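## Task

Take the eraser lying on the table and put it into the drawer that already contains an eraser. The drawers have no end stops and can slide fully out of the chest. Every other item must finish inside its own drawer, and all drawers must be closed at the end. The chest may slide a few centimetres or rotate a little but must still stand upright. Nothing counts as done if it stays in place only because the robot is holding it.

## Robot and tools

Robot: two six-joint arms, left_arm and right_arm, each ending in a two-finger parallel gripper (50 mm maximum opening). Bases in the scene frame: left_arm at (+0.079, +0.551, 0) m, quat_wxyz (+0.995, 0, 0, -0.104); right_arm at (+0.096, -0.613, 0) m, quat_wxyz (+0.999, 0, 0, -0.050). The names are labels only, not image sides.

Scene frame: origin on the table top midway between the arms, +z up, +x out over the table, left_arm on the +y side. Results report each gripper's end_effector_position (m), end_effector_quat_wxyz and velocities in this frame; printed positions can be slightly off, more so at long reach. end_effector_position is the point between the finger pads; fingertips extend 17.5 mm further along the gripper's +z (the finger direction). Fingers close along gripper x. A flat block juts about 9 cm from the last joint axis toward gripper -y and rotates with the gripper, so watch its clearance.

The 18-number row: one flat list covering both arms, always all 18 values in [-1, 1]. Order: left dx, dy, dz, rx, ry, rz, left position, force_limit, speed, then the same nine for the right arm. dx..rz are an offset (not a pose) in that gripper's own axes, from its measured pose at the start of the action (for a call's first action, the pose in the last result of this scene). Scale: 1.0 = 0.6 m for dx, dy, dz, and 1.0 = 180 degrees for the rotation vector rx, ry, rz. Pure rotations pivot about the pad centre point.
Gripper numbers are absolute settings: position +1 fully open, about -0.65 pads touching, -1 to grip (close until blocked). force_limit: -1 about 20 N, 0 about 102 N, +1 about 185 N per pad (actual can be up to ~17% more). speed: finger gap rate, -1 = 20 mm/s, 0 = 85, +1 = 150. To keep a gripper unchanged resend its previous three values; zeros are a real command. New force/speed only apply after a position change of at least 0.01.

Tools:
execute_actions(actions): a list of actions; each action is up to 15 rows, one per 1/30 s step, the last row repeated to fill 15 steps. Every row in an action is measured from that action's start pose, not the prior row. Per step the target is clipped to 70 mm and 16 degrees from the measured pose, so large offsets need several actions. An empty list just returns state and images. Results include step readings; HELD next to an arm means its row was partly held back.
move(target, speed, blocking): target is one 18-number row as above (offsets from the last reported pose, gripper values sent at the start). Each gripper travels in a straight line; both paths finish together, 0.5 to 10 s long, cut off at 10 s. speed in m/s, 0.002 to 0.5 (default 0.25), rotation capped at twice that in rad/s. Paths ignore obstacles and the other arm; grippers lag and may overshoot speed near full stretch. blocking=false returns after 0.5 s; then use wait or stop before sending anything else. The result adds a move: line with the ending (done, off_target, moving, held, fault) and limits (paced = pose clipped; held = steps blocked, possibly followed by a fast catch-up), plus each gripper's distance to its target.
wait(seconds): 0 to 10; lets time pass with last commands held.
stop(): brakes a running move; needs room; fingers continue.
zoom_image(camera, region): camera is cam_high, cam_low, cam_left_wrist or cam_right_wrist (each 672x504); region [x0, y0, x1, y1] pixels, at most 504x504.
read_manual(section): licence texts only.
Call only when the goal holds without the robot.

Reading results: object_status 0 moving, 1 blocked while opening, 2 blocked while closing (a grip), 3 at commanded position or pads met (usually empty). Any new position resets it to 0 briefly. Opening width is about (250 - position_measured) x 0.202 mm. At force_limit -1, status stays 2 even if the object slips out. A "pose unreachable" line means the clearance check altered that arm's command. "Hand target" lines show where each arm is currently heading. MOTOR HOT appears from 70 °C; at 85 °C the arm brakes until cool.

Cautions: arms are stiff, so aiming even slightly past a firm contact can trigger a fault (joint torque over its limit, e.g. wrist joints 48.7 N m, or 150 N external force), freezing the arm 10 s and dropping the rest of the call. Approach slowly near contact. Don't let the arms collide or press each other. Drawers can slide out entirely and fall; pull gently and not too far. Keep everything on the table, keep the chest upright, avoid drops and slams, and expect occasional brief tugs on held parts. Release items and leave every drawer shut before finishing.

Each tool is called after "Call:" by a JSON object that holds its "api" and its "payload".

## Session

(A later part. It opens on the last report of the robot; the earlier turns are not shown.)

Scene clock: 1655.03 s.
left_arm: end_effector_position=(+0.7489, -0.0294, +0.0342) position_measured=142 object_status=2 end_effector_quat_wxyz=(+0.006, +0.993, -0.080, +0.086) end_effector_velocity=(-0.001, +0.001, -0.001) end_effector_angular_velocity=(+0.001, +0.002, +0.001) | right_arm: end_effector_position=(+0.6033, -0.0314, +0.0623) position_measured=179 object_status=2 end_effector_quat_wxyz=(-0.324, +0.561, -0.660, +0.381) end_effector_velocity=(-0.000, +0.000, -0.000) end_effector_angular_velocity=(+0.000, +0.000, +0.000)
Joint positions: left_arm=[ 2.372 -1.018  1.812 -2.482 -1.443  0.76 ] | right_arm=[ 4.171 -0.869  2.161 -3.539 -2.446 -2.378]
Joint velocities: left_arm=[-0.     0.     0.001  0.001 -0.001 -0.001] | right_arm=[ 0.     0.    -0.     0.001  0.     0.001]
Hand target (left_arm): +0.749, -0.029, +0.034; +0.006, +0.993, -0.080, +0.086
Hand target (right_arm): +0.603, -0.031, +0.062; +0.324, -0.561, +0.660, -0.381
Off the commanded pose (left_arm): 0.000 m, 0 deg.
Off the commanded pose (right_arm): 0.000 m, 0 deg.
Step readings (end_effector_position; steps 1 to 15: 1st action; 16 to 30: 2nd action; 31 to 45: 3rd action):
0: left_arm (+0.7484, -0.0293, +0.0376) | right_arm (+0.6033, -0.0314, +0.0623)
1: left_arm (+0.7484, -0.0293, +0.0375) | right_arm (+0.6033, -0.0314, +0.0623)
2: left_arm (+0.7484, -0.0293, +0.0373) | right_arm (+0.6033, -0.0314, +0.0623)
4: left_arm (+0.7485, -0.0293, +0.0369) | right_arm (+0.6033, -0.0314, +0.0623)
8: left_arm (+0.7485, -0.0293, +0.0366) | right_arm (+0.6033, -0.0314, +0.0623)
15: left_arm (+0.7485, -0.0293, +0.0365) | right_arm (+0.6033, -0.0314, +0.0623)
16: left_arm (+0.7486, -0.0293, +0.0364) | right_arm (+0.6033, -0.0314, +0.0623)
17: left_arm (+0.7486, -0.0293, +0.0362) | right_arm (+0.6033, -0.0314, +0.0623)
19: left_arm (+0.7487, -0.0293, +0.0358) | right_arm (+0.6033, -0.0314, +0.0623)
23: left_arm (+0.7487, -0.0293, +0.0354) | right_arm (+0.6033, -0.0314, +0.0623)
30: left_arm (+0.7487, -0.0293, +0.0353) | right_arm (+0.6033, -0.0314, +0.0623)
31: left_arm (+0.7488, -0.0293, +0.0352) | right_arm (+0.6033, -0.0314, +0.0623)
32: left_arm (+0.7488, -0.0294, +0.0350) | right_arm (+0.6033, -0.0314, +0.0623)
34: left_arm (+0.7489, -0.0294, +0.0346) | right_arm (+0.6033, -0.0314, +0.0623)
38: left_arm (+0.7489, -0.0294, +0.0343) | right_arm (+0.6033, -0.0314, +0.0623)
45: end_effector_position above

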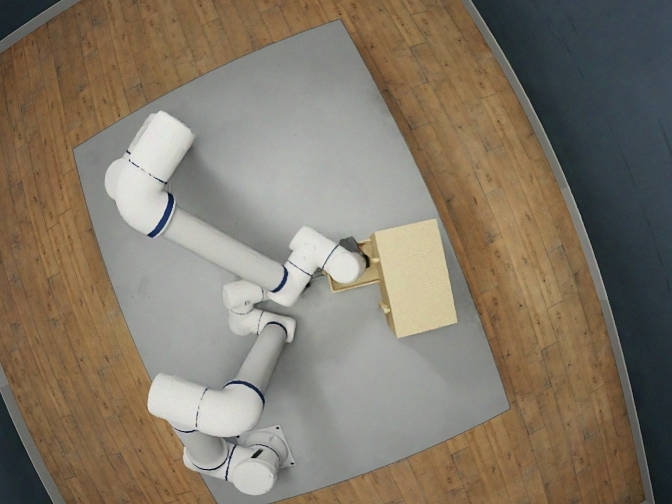

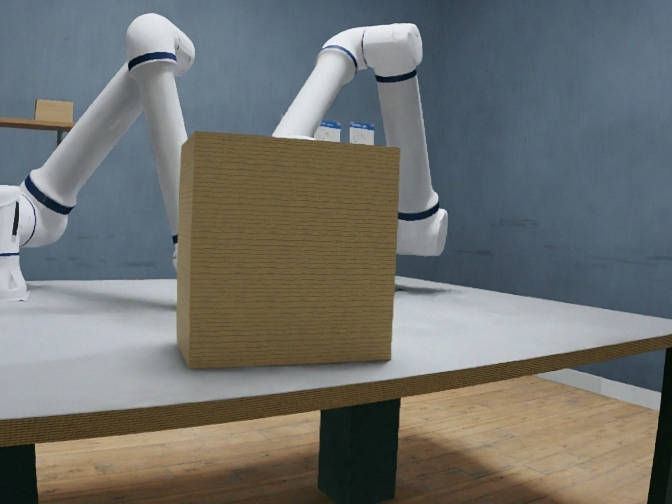

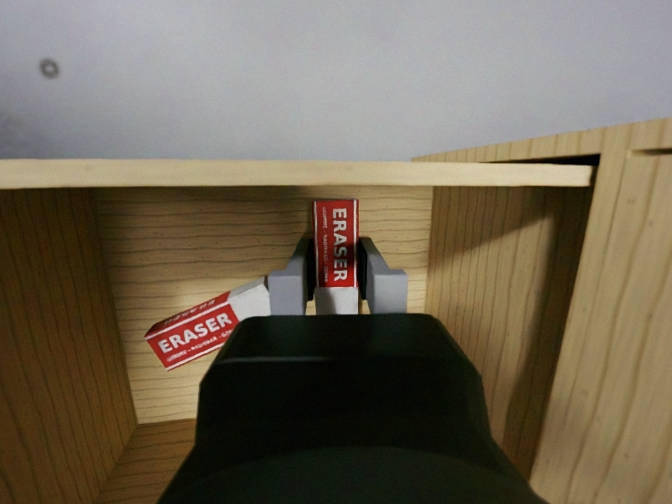

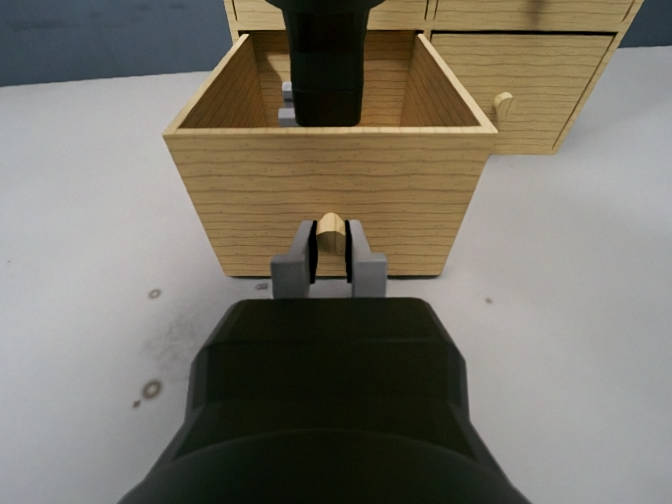

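Call:
{"api": "execute_actions", "payload": {"actions": [[[0,0,0.002,0,0,0,-1,-0.6,-0.5, 0,0,0,0,0,0,-1,-0.4,-0.1]],[[0,0,0.002,0,0,0,-1,-0.6,-0.5, 0,0,0,0,0,0,-1,-0.4,-0.1]]]}}

Scene clock: 1670.47 s.
left_arm: end_effector_position=(+0.7494, -0.0294, +0.0319) position_measured=142 object_status=2 end_effector_quat_wxyz=(+0.006, +0.993, -0.080, +0.086) end_effector_velocity=(-0.000, -0.000, -0.000) end_effector_angular_velocity=(+0.000, -0.000, +0.001) | right_arm: end_effector_position=(+0.6033, -0.0314, +0.0623) position_measured=179 object_status=2 end_effector_quat_wxyz=(-0.324, +0.561, -0.660, +0.381) end_effector_velocity=(-0.001, +0.001, -0.000) end_effector_angular_velocity=(+0.001, -0.000, +0.001)
Joint positions: left_arm=[ 2.373 -1.015  1.812 -2.485 -1.444  0.76 ] | right_arm=[ 4.171 -0.869  2.161 -3.539 -2.446 -2.378]
Joint velocities: left_arm=[-0.     0.001  0.    -0.     0.    -0.001] | right_arm=[ 0.001  0.     0.    -0.001 -0.     0.001]
Hand target (left_arm): +0.749, -0.029, +0.032; +0.006, +0.993, -0.080, +0.086
Hand target (right_arm): +0.603, -0.031, +0.062; +0.324, -0.561, +0.660, -0.381
Off the commanded pose (left_arm): 0.000 m, 0 deg.
Off the commanded pose (right_arm): 0.000 m, 0 deg.
Step readings (end_effector_position; steps 1 to 15: 1st action; 16 to 30: 2nd action):
0: left_arm (+0.7490, -0.0294, +0.0341) | right_arm (+0.6033, -0.0314, +0.0623)
1: left_arm (+0.7490, -0.0294, +0.0341) | right_arm (+0.6033, -0.0314, +0.0623)
2: left_arm (+0.7490, -0.0294, +0.0338) | right_arm (+0.6033, -0.0314, +0.0623)
4: left_arm (+0.7491, -0.0294, +0.0334) | right_arm (+0.6033, -0.0314, +0.0623)
8: left_arm (+0.7491, -0.0294, +0.0331) | right_arm (+0.6033, -0.0314, +0.0623)
15: left_arm (+0.7491, -0.0294, +0.0330) | right_arm (+0.6033, -0.0314, +0.0623)
16: left_arm (+0.7492, -0.0294, +0.0329) | right_arm (+0.6033, -0.0314, +0.0623)
17: left_arm (+0.7492, -0.0294, +0.0327) | right_arm (+0.6033, -0.0314, +0.0623)
19: left_arm (+0.7493, -0.0294, +0.0323) | right_arm (+0.6033, -0.0314, +0.0623)
23: left_arm (+0.7493, -0.0294, +0.0321) | right_arm (+0.6033, -0.0314, +0.0623)
30: end_effector_position above

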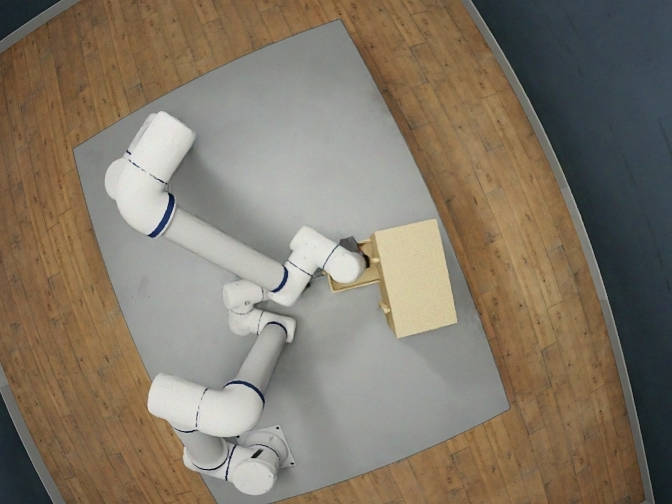

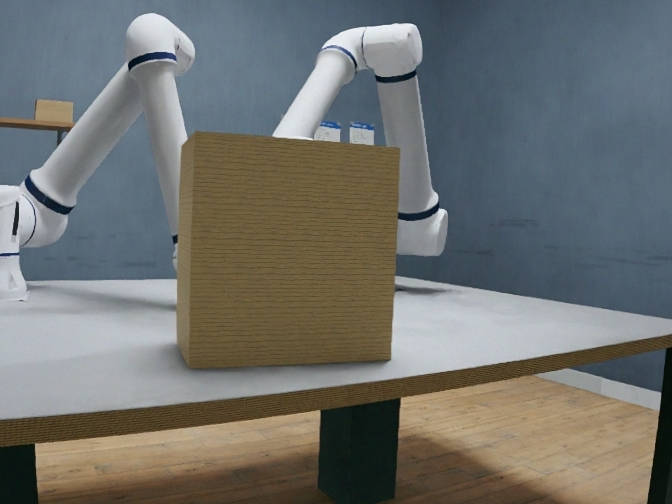

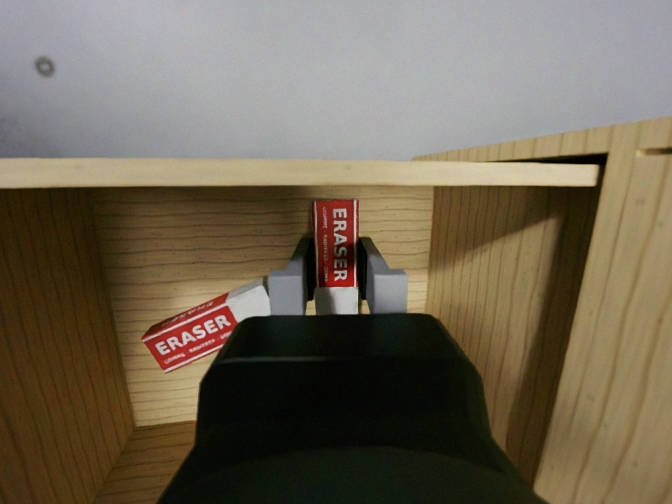

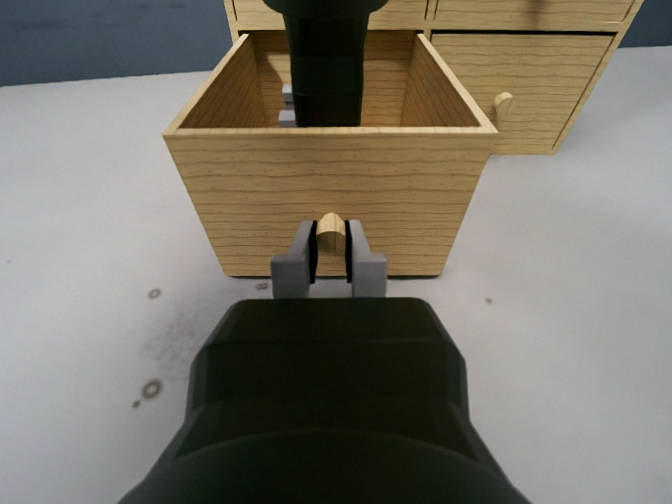

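Call:
{"api": "execute_actions", "payload": {"actions": [[[0,0,0,0,0,0,0.3,-0.5,-0.6, 0,0,0,0,0,0,-1,-0.4,-0.1]]]}}

Scene clock: 1678.47 s.
left_arm: end_effector_position=(+0.7493, -0.0293, +0.0317) position_measured=107 object_status=3 end_effector_quat_wxyz=(+0.006, +0.993, -0.080, +0.086) end_effector_velocity=(+0.001, -0.001, +0.001) end_effector_angular_velocity=(-0.002, -0.002, +0.000) | right_arm: end_effector_position=(+0.6033, -0.0314, +0.0623) position_measured=179 object_status=2 end_effector_quat_wxyz=(-0.324, +0.561, -0.660, +0.381) end_effector_velocity=(+0.000, -0.000, -0.001) end_effector_angular_velocity=(-0.004, +0.002, -0.000)
Joint positions: left_arm=[ 2.373 -1.015  1.813 -2.485 -1.444  0.76 ] | right_arm=[ 4.171 -0.869  2.161 -3.539 -2.446 -2.378]
Joint velocities: left_arm=[-0.    -0.001 -0.001 -0.001  0.    -0.001] | right_arm=[-0.001  0.001  0.     0.003 -0.    -0.001]
Hand target (left_arm): +0.749, -0.029, +0.032; +0.006, +0.993, -0.080, +0.086
Hand target (right_arm): +0.603, -0.031, +0.062; +0.324, -0.561, +0.660, -0.381
Off the commanded pose (left_arm): 0.000 m, 0 deg.
Off the commanded pose (right_arm): 0.000 m, 0 deg.
Step readings (end_effector_position):
0: left_arm (+0.7494, -0.0294, +0.0318) | right_arm (+0.6033, -0.0314, +0.0623)
1: left_arm (+0.7494, -0.0294, +0.0318) | right_arm (+0.6033, -0.0314, +0.0623)
2: left_arm (+0.7493, -0.0293, +0.0317) | right_arm (+0.6033, -0.0314, +0.0623)
4: left_arm (+0.7493, -0.0293, +0.0316) | right_arm (+0.6033, -0.0314, +0.0623)
8: left_arm (+0.7493, -0.0293, +0.0316) | right_arm (+0.6033, -0.0314, +0.0623)
15: end_effector_position above

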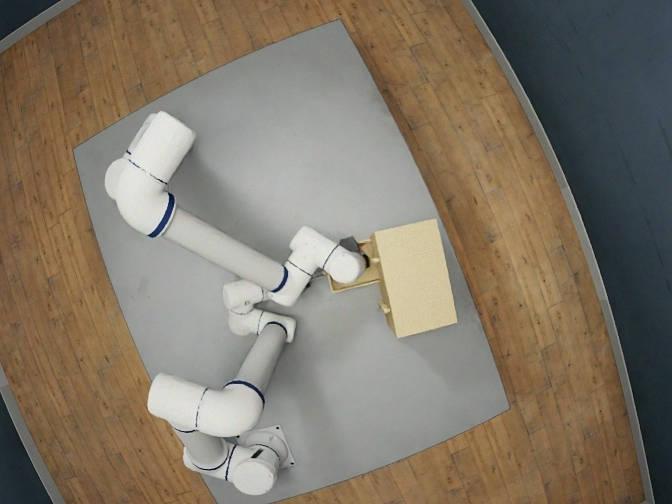

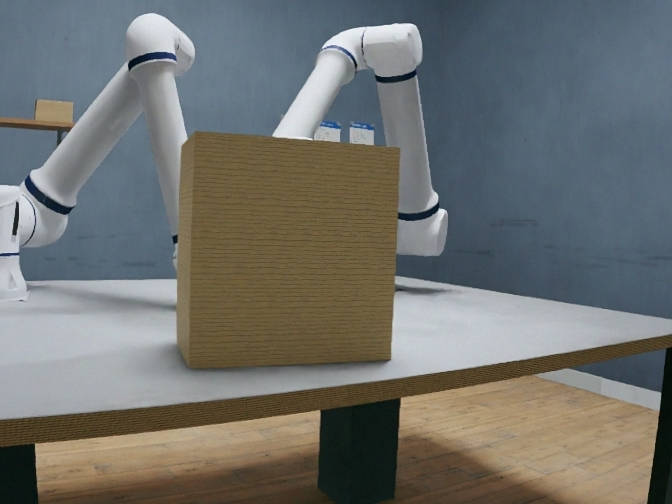

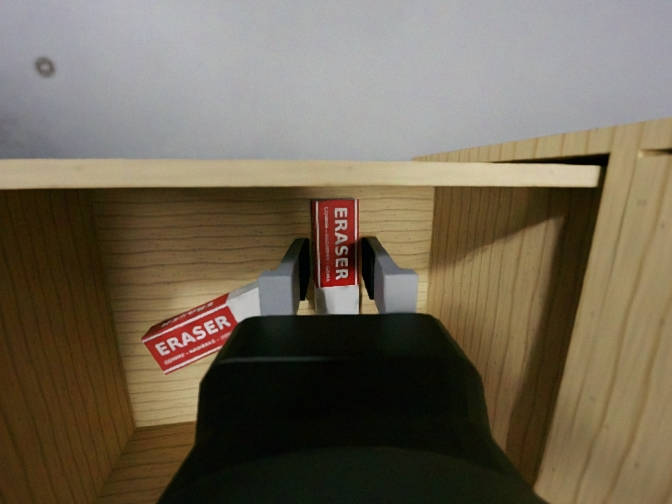

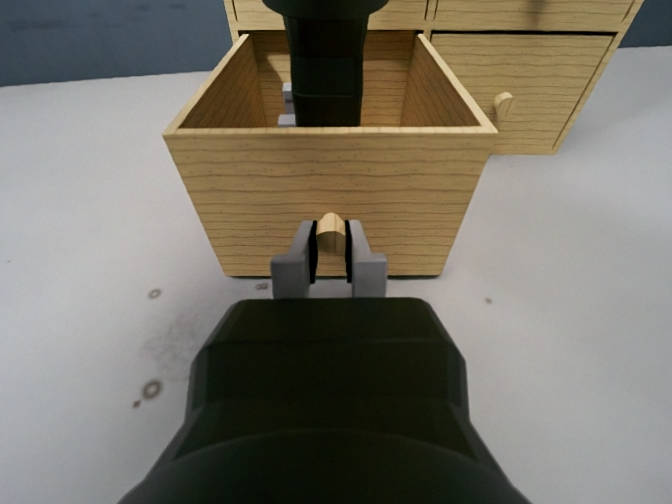

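Call:
{"api": "move", "payload": {"target": [0,0,-0.33,0,0,0,0.3,-0.5,-0.6, 0,0,0,0,0,0,-1,-0.4,-0.1], "speed": 0.2}}

Scene clock: 1700.97 s.
left_arm: end_effector_position=(+0.7153, -0.0246, +0.2264) position_measured=107 object_status=3 end_effector_quat_wxyz=(+0.006, +0.993, -0.080, +0.086) end_effector_velocity=(-0.001, +0.001, +0.003) end_effector_angular_velocity=(+0.001, +0.002, -0.000) | right_arm: end_effector_position=(+0.6033, -0.0314, +0.0623) position_measured=179 object_status=2 end_effector_quat_wxyz=(-0.324, +0.561, -0.660, +0.381) end_effector_velocity=(-0.000, +0.000, -0.001) end_effector_angular_velocity=(-0.001, +0.001, +0.001)
Joint positions: left_arm=[ 2.341 -1.249  1.751 -2.185 -1.44   0.729] | right_arm=[ 4.171 -0.869  2.161 -3.539 -2.446 -2.378]
Joint velocities: left_arm=[-0.    -0.003 -0.002  0.007 -0.001 -0.   ] | right_arm=[ 0.001  0.002 -0.    -0.     0.    -0.   ]
Hand target (left_arm): +0.715, -0.025, +0.227; +0.006, +0.993, -0.080, +0.086
Hand target (right_arm): +0.603, -0.031, +0.062; +0.324, -0.561, +0.660, -0.381
Off the commanded pose (left_arm): 0.001 m, 0 deg.
Off the commanded pose (right_arm): 0.000 m, 0 deg.
move: done

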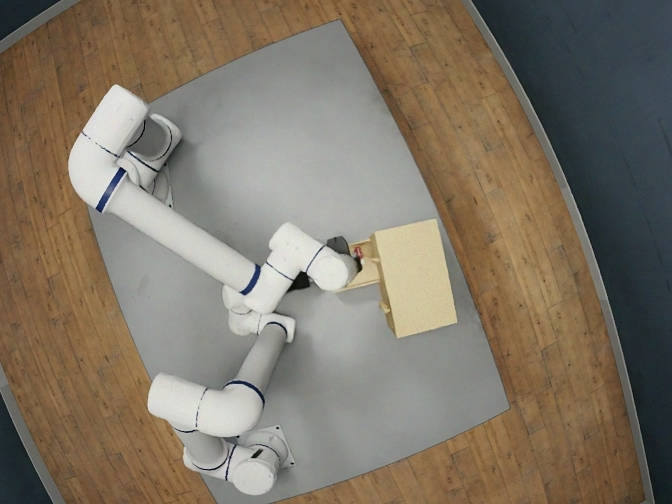

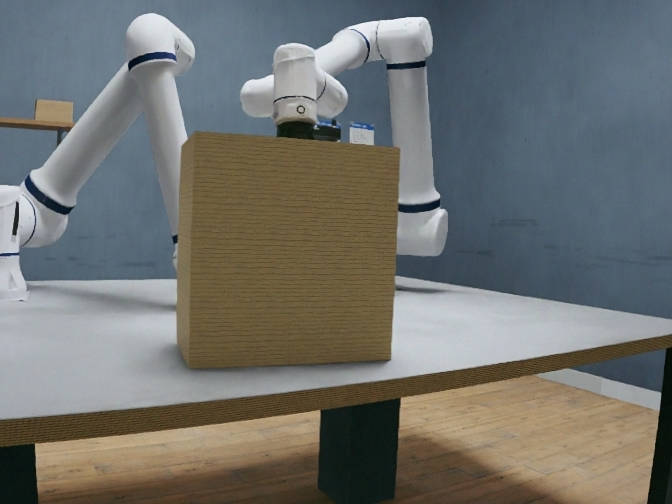

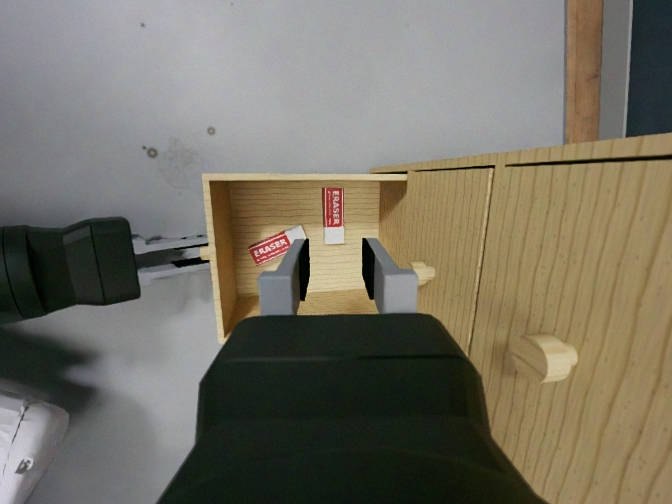

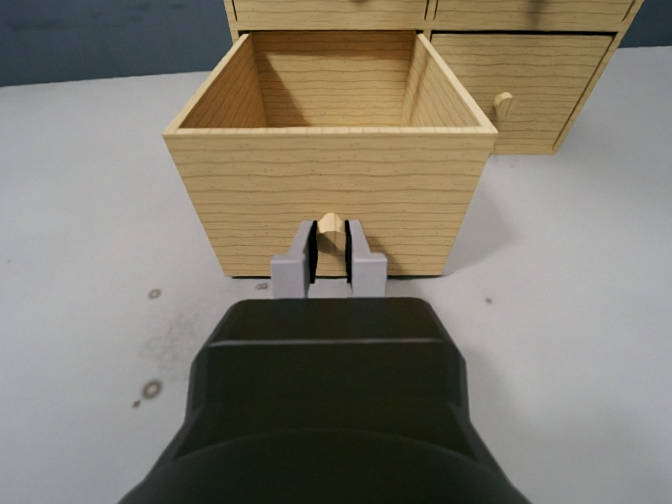

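Call:
{"api": "move", "payload": {"target": [-0.0785,-0.3212,-0.1483,0,0,0,0.3,-0.5,-0.6, -0.0005,-0.1410,0.2453,0,0,0,-1,-0.4,-0.1], "speed": 0.13}}

Scene clock: 1744.07 s.
left_arm: end_effector_position=(+0.6845, +0.1748, +0.3064) position_measured=107 object_status=3 end_effector_quat_wxyz=(+0.006, +0.993, -0.080, +0.086) end_effector_velocity=(-0.001, +0.003, +0.001) end_effector_angular_velocity=(+0.001, +0.001, -0.001) | right_arm: end_effector_position=(+0.7707, -0.0582, +0.0618) position_measured=179 object_status=2 end_effector_quat_wxyz=(-0.324, +0.561, -0.659, +0.381) end_effector_velocity=(+0.002, -0.001, -0.001) end_effector_angular_velocity=(-0.000, +0.000, -0.000)
Joint positions: left_arm=[ 2.466 -1.549  1.959 -2.109 -1.455  0.854] | right_arm=[ 3.961 -0.802  2.021 -3.624 -2.302 -2.598]
Joint velocities: left_arm=[ 0.002 -0.004  0.002  0.002 -0.     0.003] | right_arm=[-0.003  0.002 -0.002 -0.002  0.002 -0.002]
Hand target (left_arm): +0.684, +0.175, +0.307; +0.006, +0.993, -0.080, +0.086
Hand target (right_arm): +0.771, -0.058, +0.062; +0.324, -0.561, +0.659, -0.381
Off the commanded pose (left_arm): 0.001 m, 0 deg.
Off the commanded pose (right_arm): 0.000 m, 0 deg.
move: done

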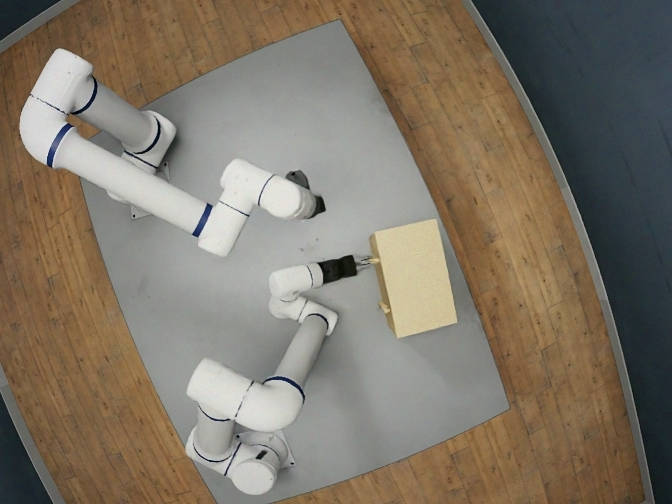

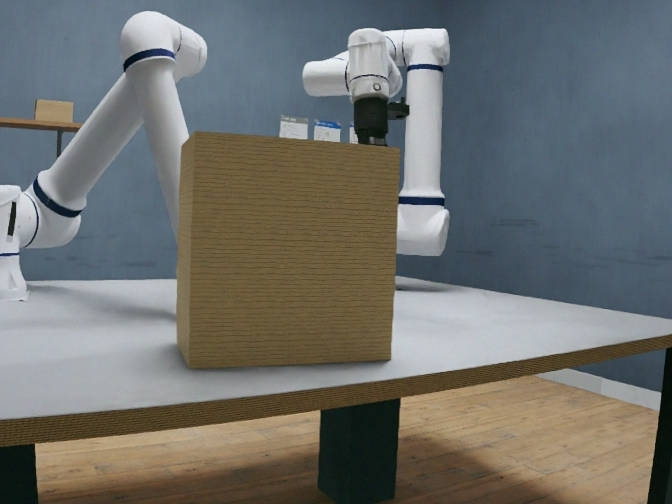

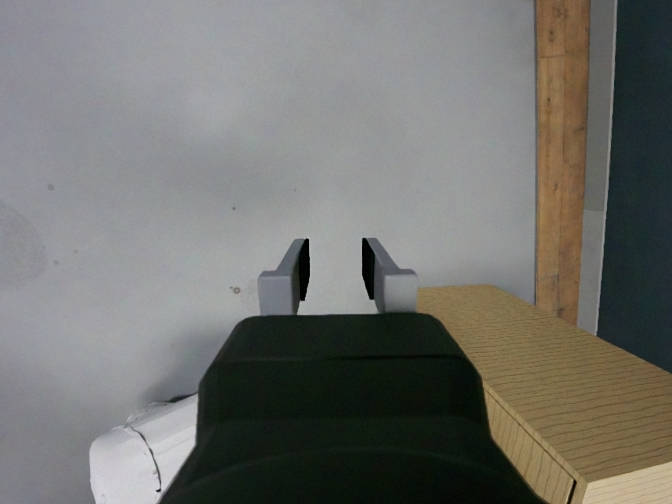

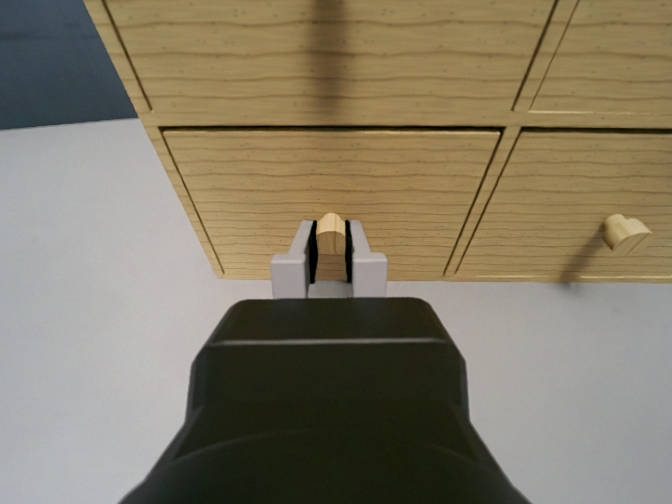

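Call:
{"api": "zoom_image", "payload": {"camera": "cam_right_wrist", "region": [130, 90, 550, 300]}}

Call:
{"api": "zoom_image", "payload": {"camera": "cam_high", "region": [340, 205, 480, 345]}}

Region (130, 90, 550, 300) of cam_right_wrist's 672x504 image, scaled by 1.200, with more detail than that image has.

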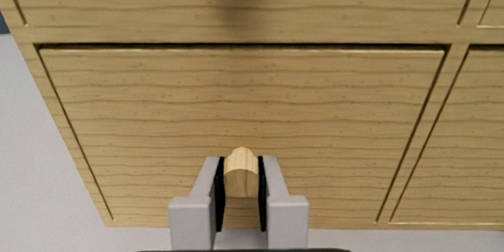

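Region (340, 205, 480, 345) of cam_high's 672x504 image, scaled by 3.600, with more detail than that image has.

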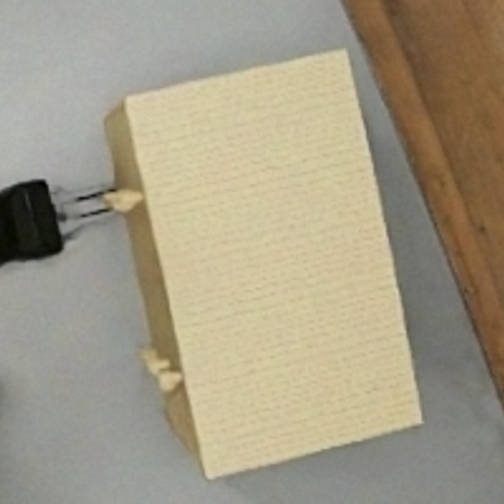

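Call:
{"api": "execute_actions", "payload": {"actions": [[[0,0,0,0,0,0,0.3,-0.5,-0.6, 0,0,0,0,0,0,0.5,-0.5,0.3],[0,0,0,0,0,0,0.3,-0.5,-0.6, 0,0,0,0,0,0,0.5,-0.5,0.3],[0,0,0,0,0,0,0.3,-0.5,-0.6, 0,0,0,0,0,0,0.5,-0.5,0.3],[0,0,0,0,0,0,0.3,-0.5,-0.6, 0,0,0,0,0,0,0.5,-0.5,0.3],[0,0,0,0,0,0,0.3,-0.5,-0.6, 0,0,0,0,0,0,0.5,-0.5,0.3],[0,0,0,0,0,0,0.3,-0.5,-0.6, 0,0,0,0,0,0,0.5,-0.5,0.3],[0,0,0,0,0,0,0.3,-0.5,-0.6, 0,0,0,0,0,0,0.5,-0.5,0.3],[0,0,0,0,0,0,0.3,-0.5,-0.6, 0,0.00083,-0.00144,0,0,0,0.5,-0.5,0.3],[0,0,0,0,0,0,0.3,-0.5,-0.6, 0,0.00167,-0.00289,0,0,0,0.5,-0.5,0.3],[0,0,0,0,0,0,0.3,-0.5,-0.6, 0,0.00333,-0.00577,0,0,0,0.5,-0.5,0.3],[0,0,0,0,0,0,0.3,-0.5,-0.6, 0,0.005,-0.00866,0,0,0,0.5,-0.5,0.3],[0,0,0,0,0,0,0.3,-0.5,-0.6, 0,0.00667,-0.01155,0,0,0,0.5,-0.5,0.3],[0,0,0,0,0,0,0.3,-0.5,-0.6, 0,0.00917,-0.01588,0,0,0,0.5,-0.5,0.3],[0,0,0,0,0,0,0.3,-0.5,-0.6, 0,0.01167,-0.02021,0,0,0,0.5,-0.5,0.3],[0,0,0,0,0,0,0.3,-0.5,-0.6, 0,0.01417,-0.02454,0,0,0,0.5,-0.5,0.3]],[[0,0,0,0,0,0,0.3,-0.5,-0.6, 0,0.0083,-0.0144,0,0,0,0.5,-0.5,0.3],[0,0,0,0,0,0,0.3,-0.5,-0.6, 0,0.0108,-0.0188,0,0,0,0.5,-0.5,0.3],[0,0,0,0,0,0,0.3,-0.5,-0.6, 0,0.0133,-0.0231,0,0,0,0.5,-0.5,0.3],[0,0,0,0,0,0,0.3,-0.5,-0.6, 0,0.0158,-0.0274,0,0,0,0.5,-0.5,0.3],[0,0,0,0,0,0,0.3,-0.5,-0.6, 0,0.0183,-0.0318,0,0,0,0.5,-0.5,0.3],[0,0,0,0,0,0,0.3,-0.5,-0.6, 0,0.0208,-0.0361,0,0,0,0.5,-0.5,0.3],[0,0,0,0,0,0,0.3,-0.5,-0.6, 0,0.0225,-0.039,0,0,0,0.5,-0.5,0.3],[0,0,0,0,0,0,0.3,-0.5,-0.6, 0,0.0242,-0.0419,0,0,0,0.5,-0.5,0.3],[0,0,0,0,0,0,0.3,-0.5,-0.6, 0,0.025,-0.0433,0,0,0,0.5,-0.5,0.3]]]}}

Scene clock: 1784.90 s.
left_arm: end_effector_position=(+0.6844, +0.1749, +0.3063) position_measured=107 object_status=3 end_effector_quat_wxyz=(+0.006, +0.993, -0.080, +0.086) end_effector_velocity=(+0.000, +0.000, -0.000) end_effector_angular_velocity=(+0.001, -0.001, -0.002) | right_arm: end_effector_position=(+0.7353, -0.0524, +0.0617) position_measured=78 object_status=3 end_effector_quat_wxyz=(-0.324, +0.561, -0.659, +0.381) end_effector_velocity=(-0.014, +0.001, -0.000) end_effector_angular_velocity=(-0.000, -0.000, -0.002)
Joint positions: left_arm=[ 2.466 -1.549  1.959 -2.109 -1.455  0.854] | right_arm=[ 4.002 -0.816  2.056 -3.62  -2.331 -2.56 ]
Joint velocities: left_arm=[-0.    -0.     0.001 -0.001  0.001  0.002] | right_arm=[ 0.016 -0.005  0.013  0.003 -0.013  0.016]
Hand target (left_arm): +0.684, +0.175, +0.306; +0.006, +0.993, -0.080, +0.086
Hand target (right_arm): +0.733, -0.052, +0.062; +0.324, -0.561, +0.659, -0.381
Off the commanded pose (left_arm): 0.000 m, 0 deg.
Off the commanded pose (right_arm): 0.002 m, 0 deg.
Step readings (end_effector_position; steps 1 to 15: 1st action; 16 to 30: 2nd action):
0: left_arm (+0.6844, +0.1751, +0.3065) | right_arm (+0.7710, -0.0582, +0.0617)
1: left_arm (+0.6844, +0.1751, +0.3065) | right_arm (+0.7710, -0.0582, +0.0617)
2: left_arm (+0.6844, +0.1751, +0.3065) | right_arm (+0.7710, -0.0582, +0.0617)
4: left_arm (+0.6844, +0.1751, +0.3065) | right_arm (+0.7710, -0.0582, +0.0616)
8: left_arm (+0.6845, +0.1751, +0.3063) | right_arm (+0.7709, -0.0581, +0.0616)
15: left_arm (+0.6844, +0.1749, +0.3063) | right_arm (+0.7630, -0.0569, +0.0617)
16: left_arm (+0.6844, +0.1749, +0.3063) | right_arm (+0.7609, -0.0566, +0.0617)
17: left_arm (+0.6844, +0.1749, +0.3063) | right_arm (+0.7590, -0.0562, +0.0617)
19: left_arm (+0.6844, +0.1749, +0.3063) | right_arm (+0.7546, -0.0555, +0.0617)
23: left_arm (+0.6844, +0.1749, +0.3063) | right_arm (+0.7444, -0.0539, +0.0617)
30: end_effector_position above

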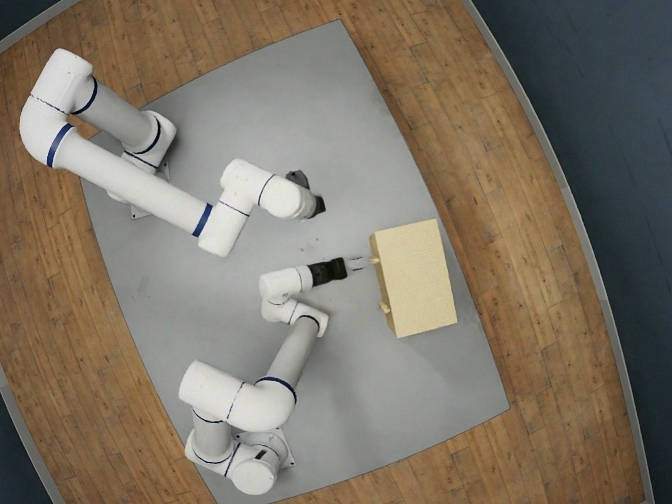

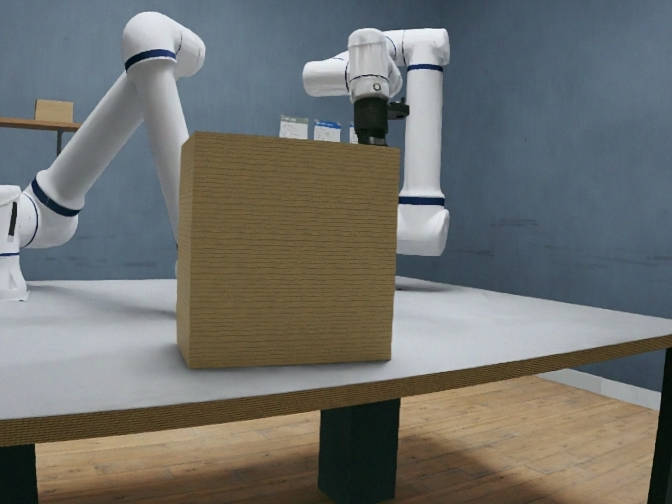

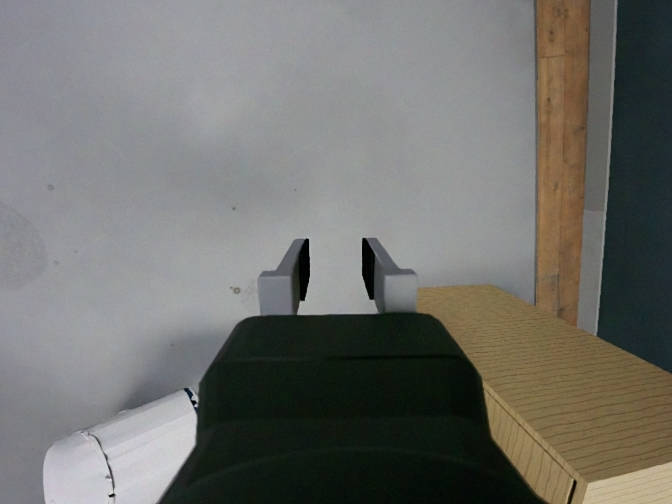

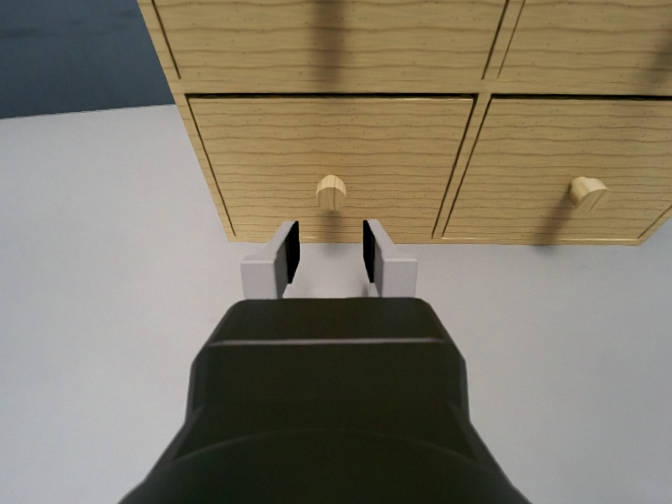

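Call:
{"api": "zoom_image", "payload": {"camera": "cam_right_wrist", "region": [140, 0, 672, 260]}}

Region (140, 0, 672, 260) is 532x260 pixels. A region can be at most 504 by 504 pixels.

Call:
{"api": "zoom_image", "payload": {"camera": "cam_right_wrist", "region": [160, 40, 660, 260]}}

Call:
{"api": "zoom_image", "payload": {"camera": "cam_high", "region": [345, 210, 465, 345]}}

Region (160, 40, 660, 260) of cam_right_wrist's 672x504 image, scaled by 1.008, with more detail than that image has; it fills the top 222 rows of this view, and the rest is white.

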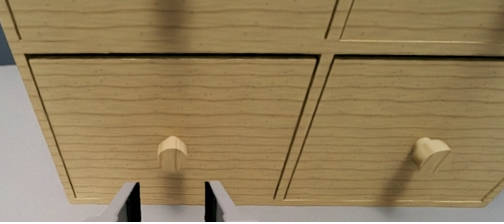

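Region (345, 210, 465, 345) of cam_high's 672x504 image, scaled by 3.733, with more detail than that image has.

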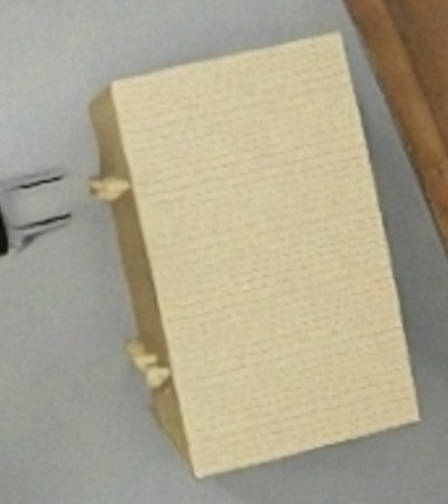

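Call:
{"api": "finished_scene", "payload": {"scene": 1}}

The scene is finished: the task was done.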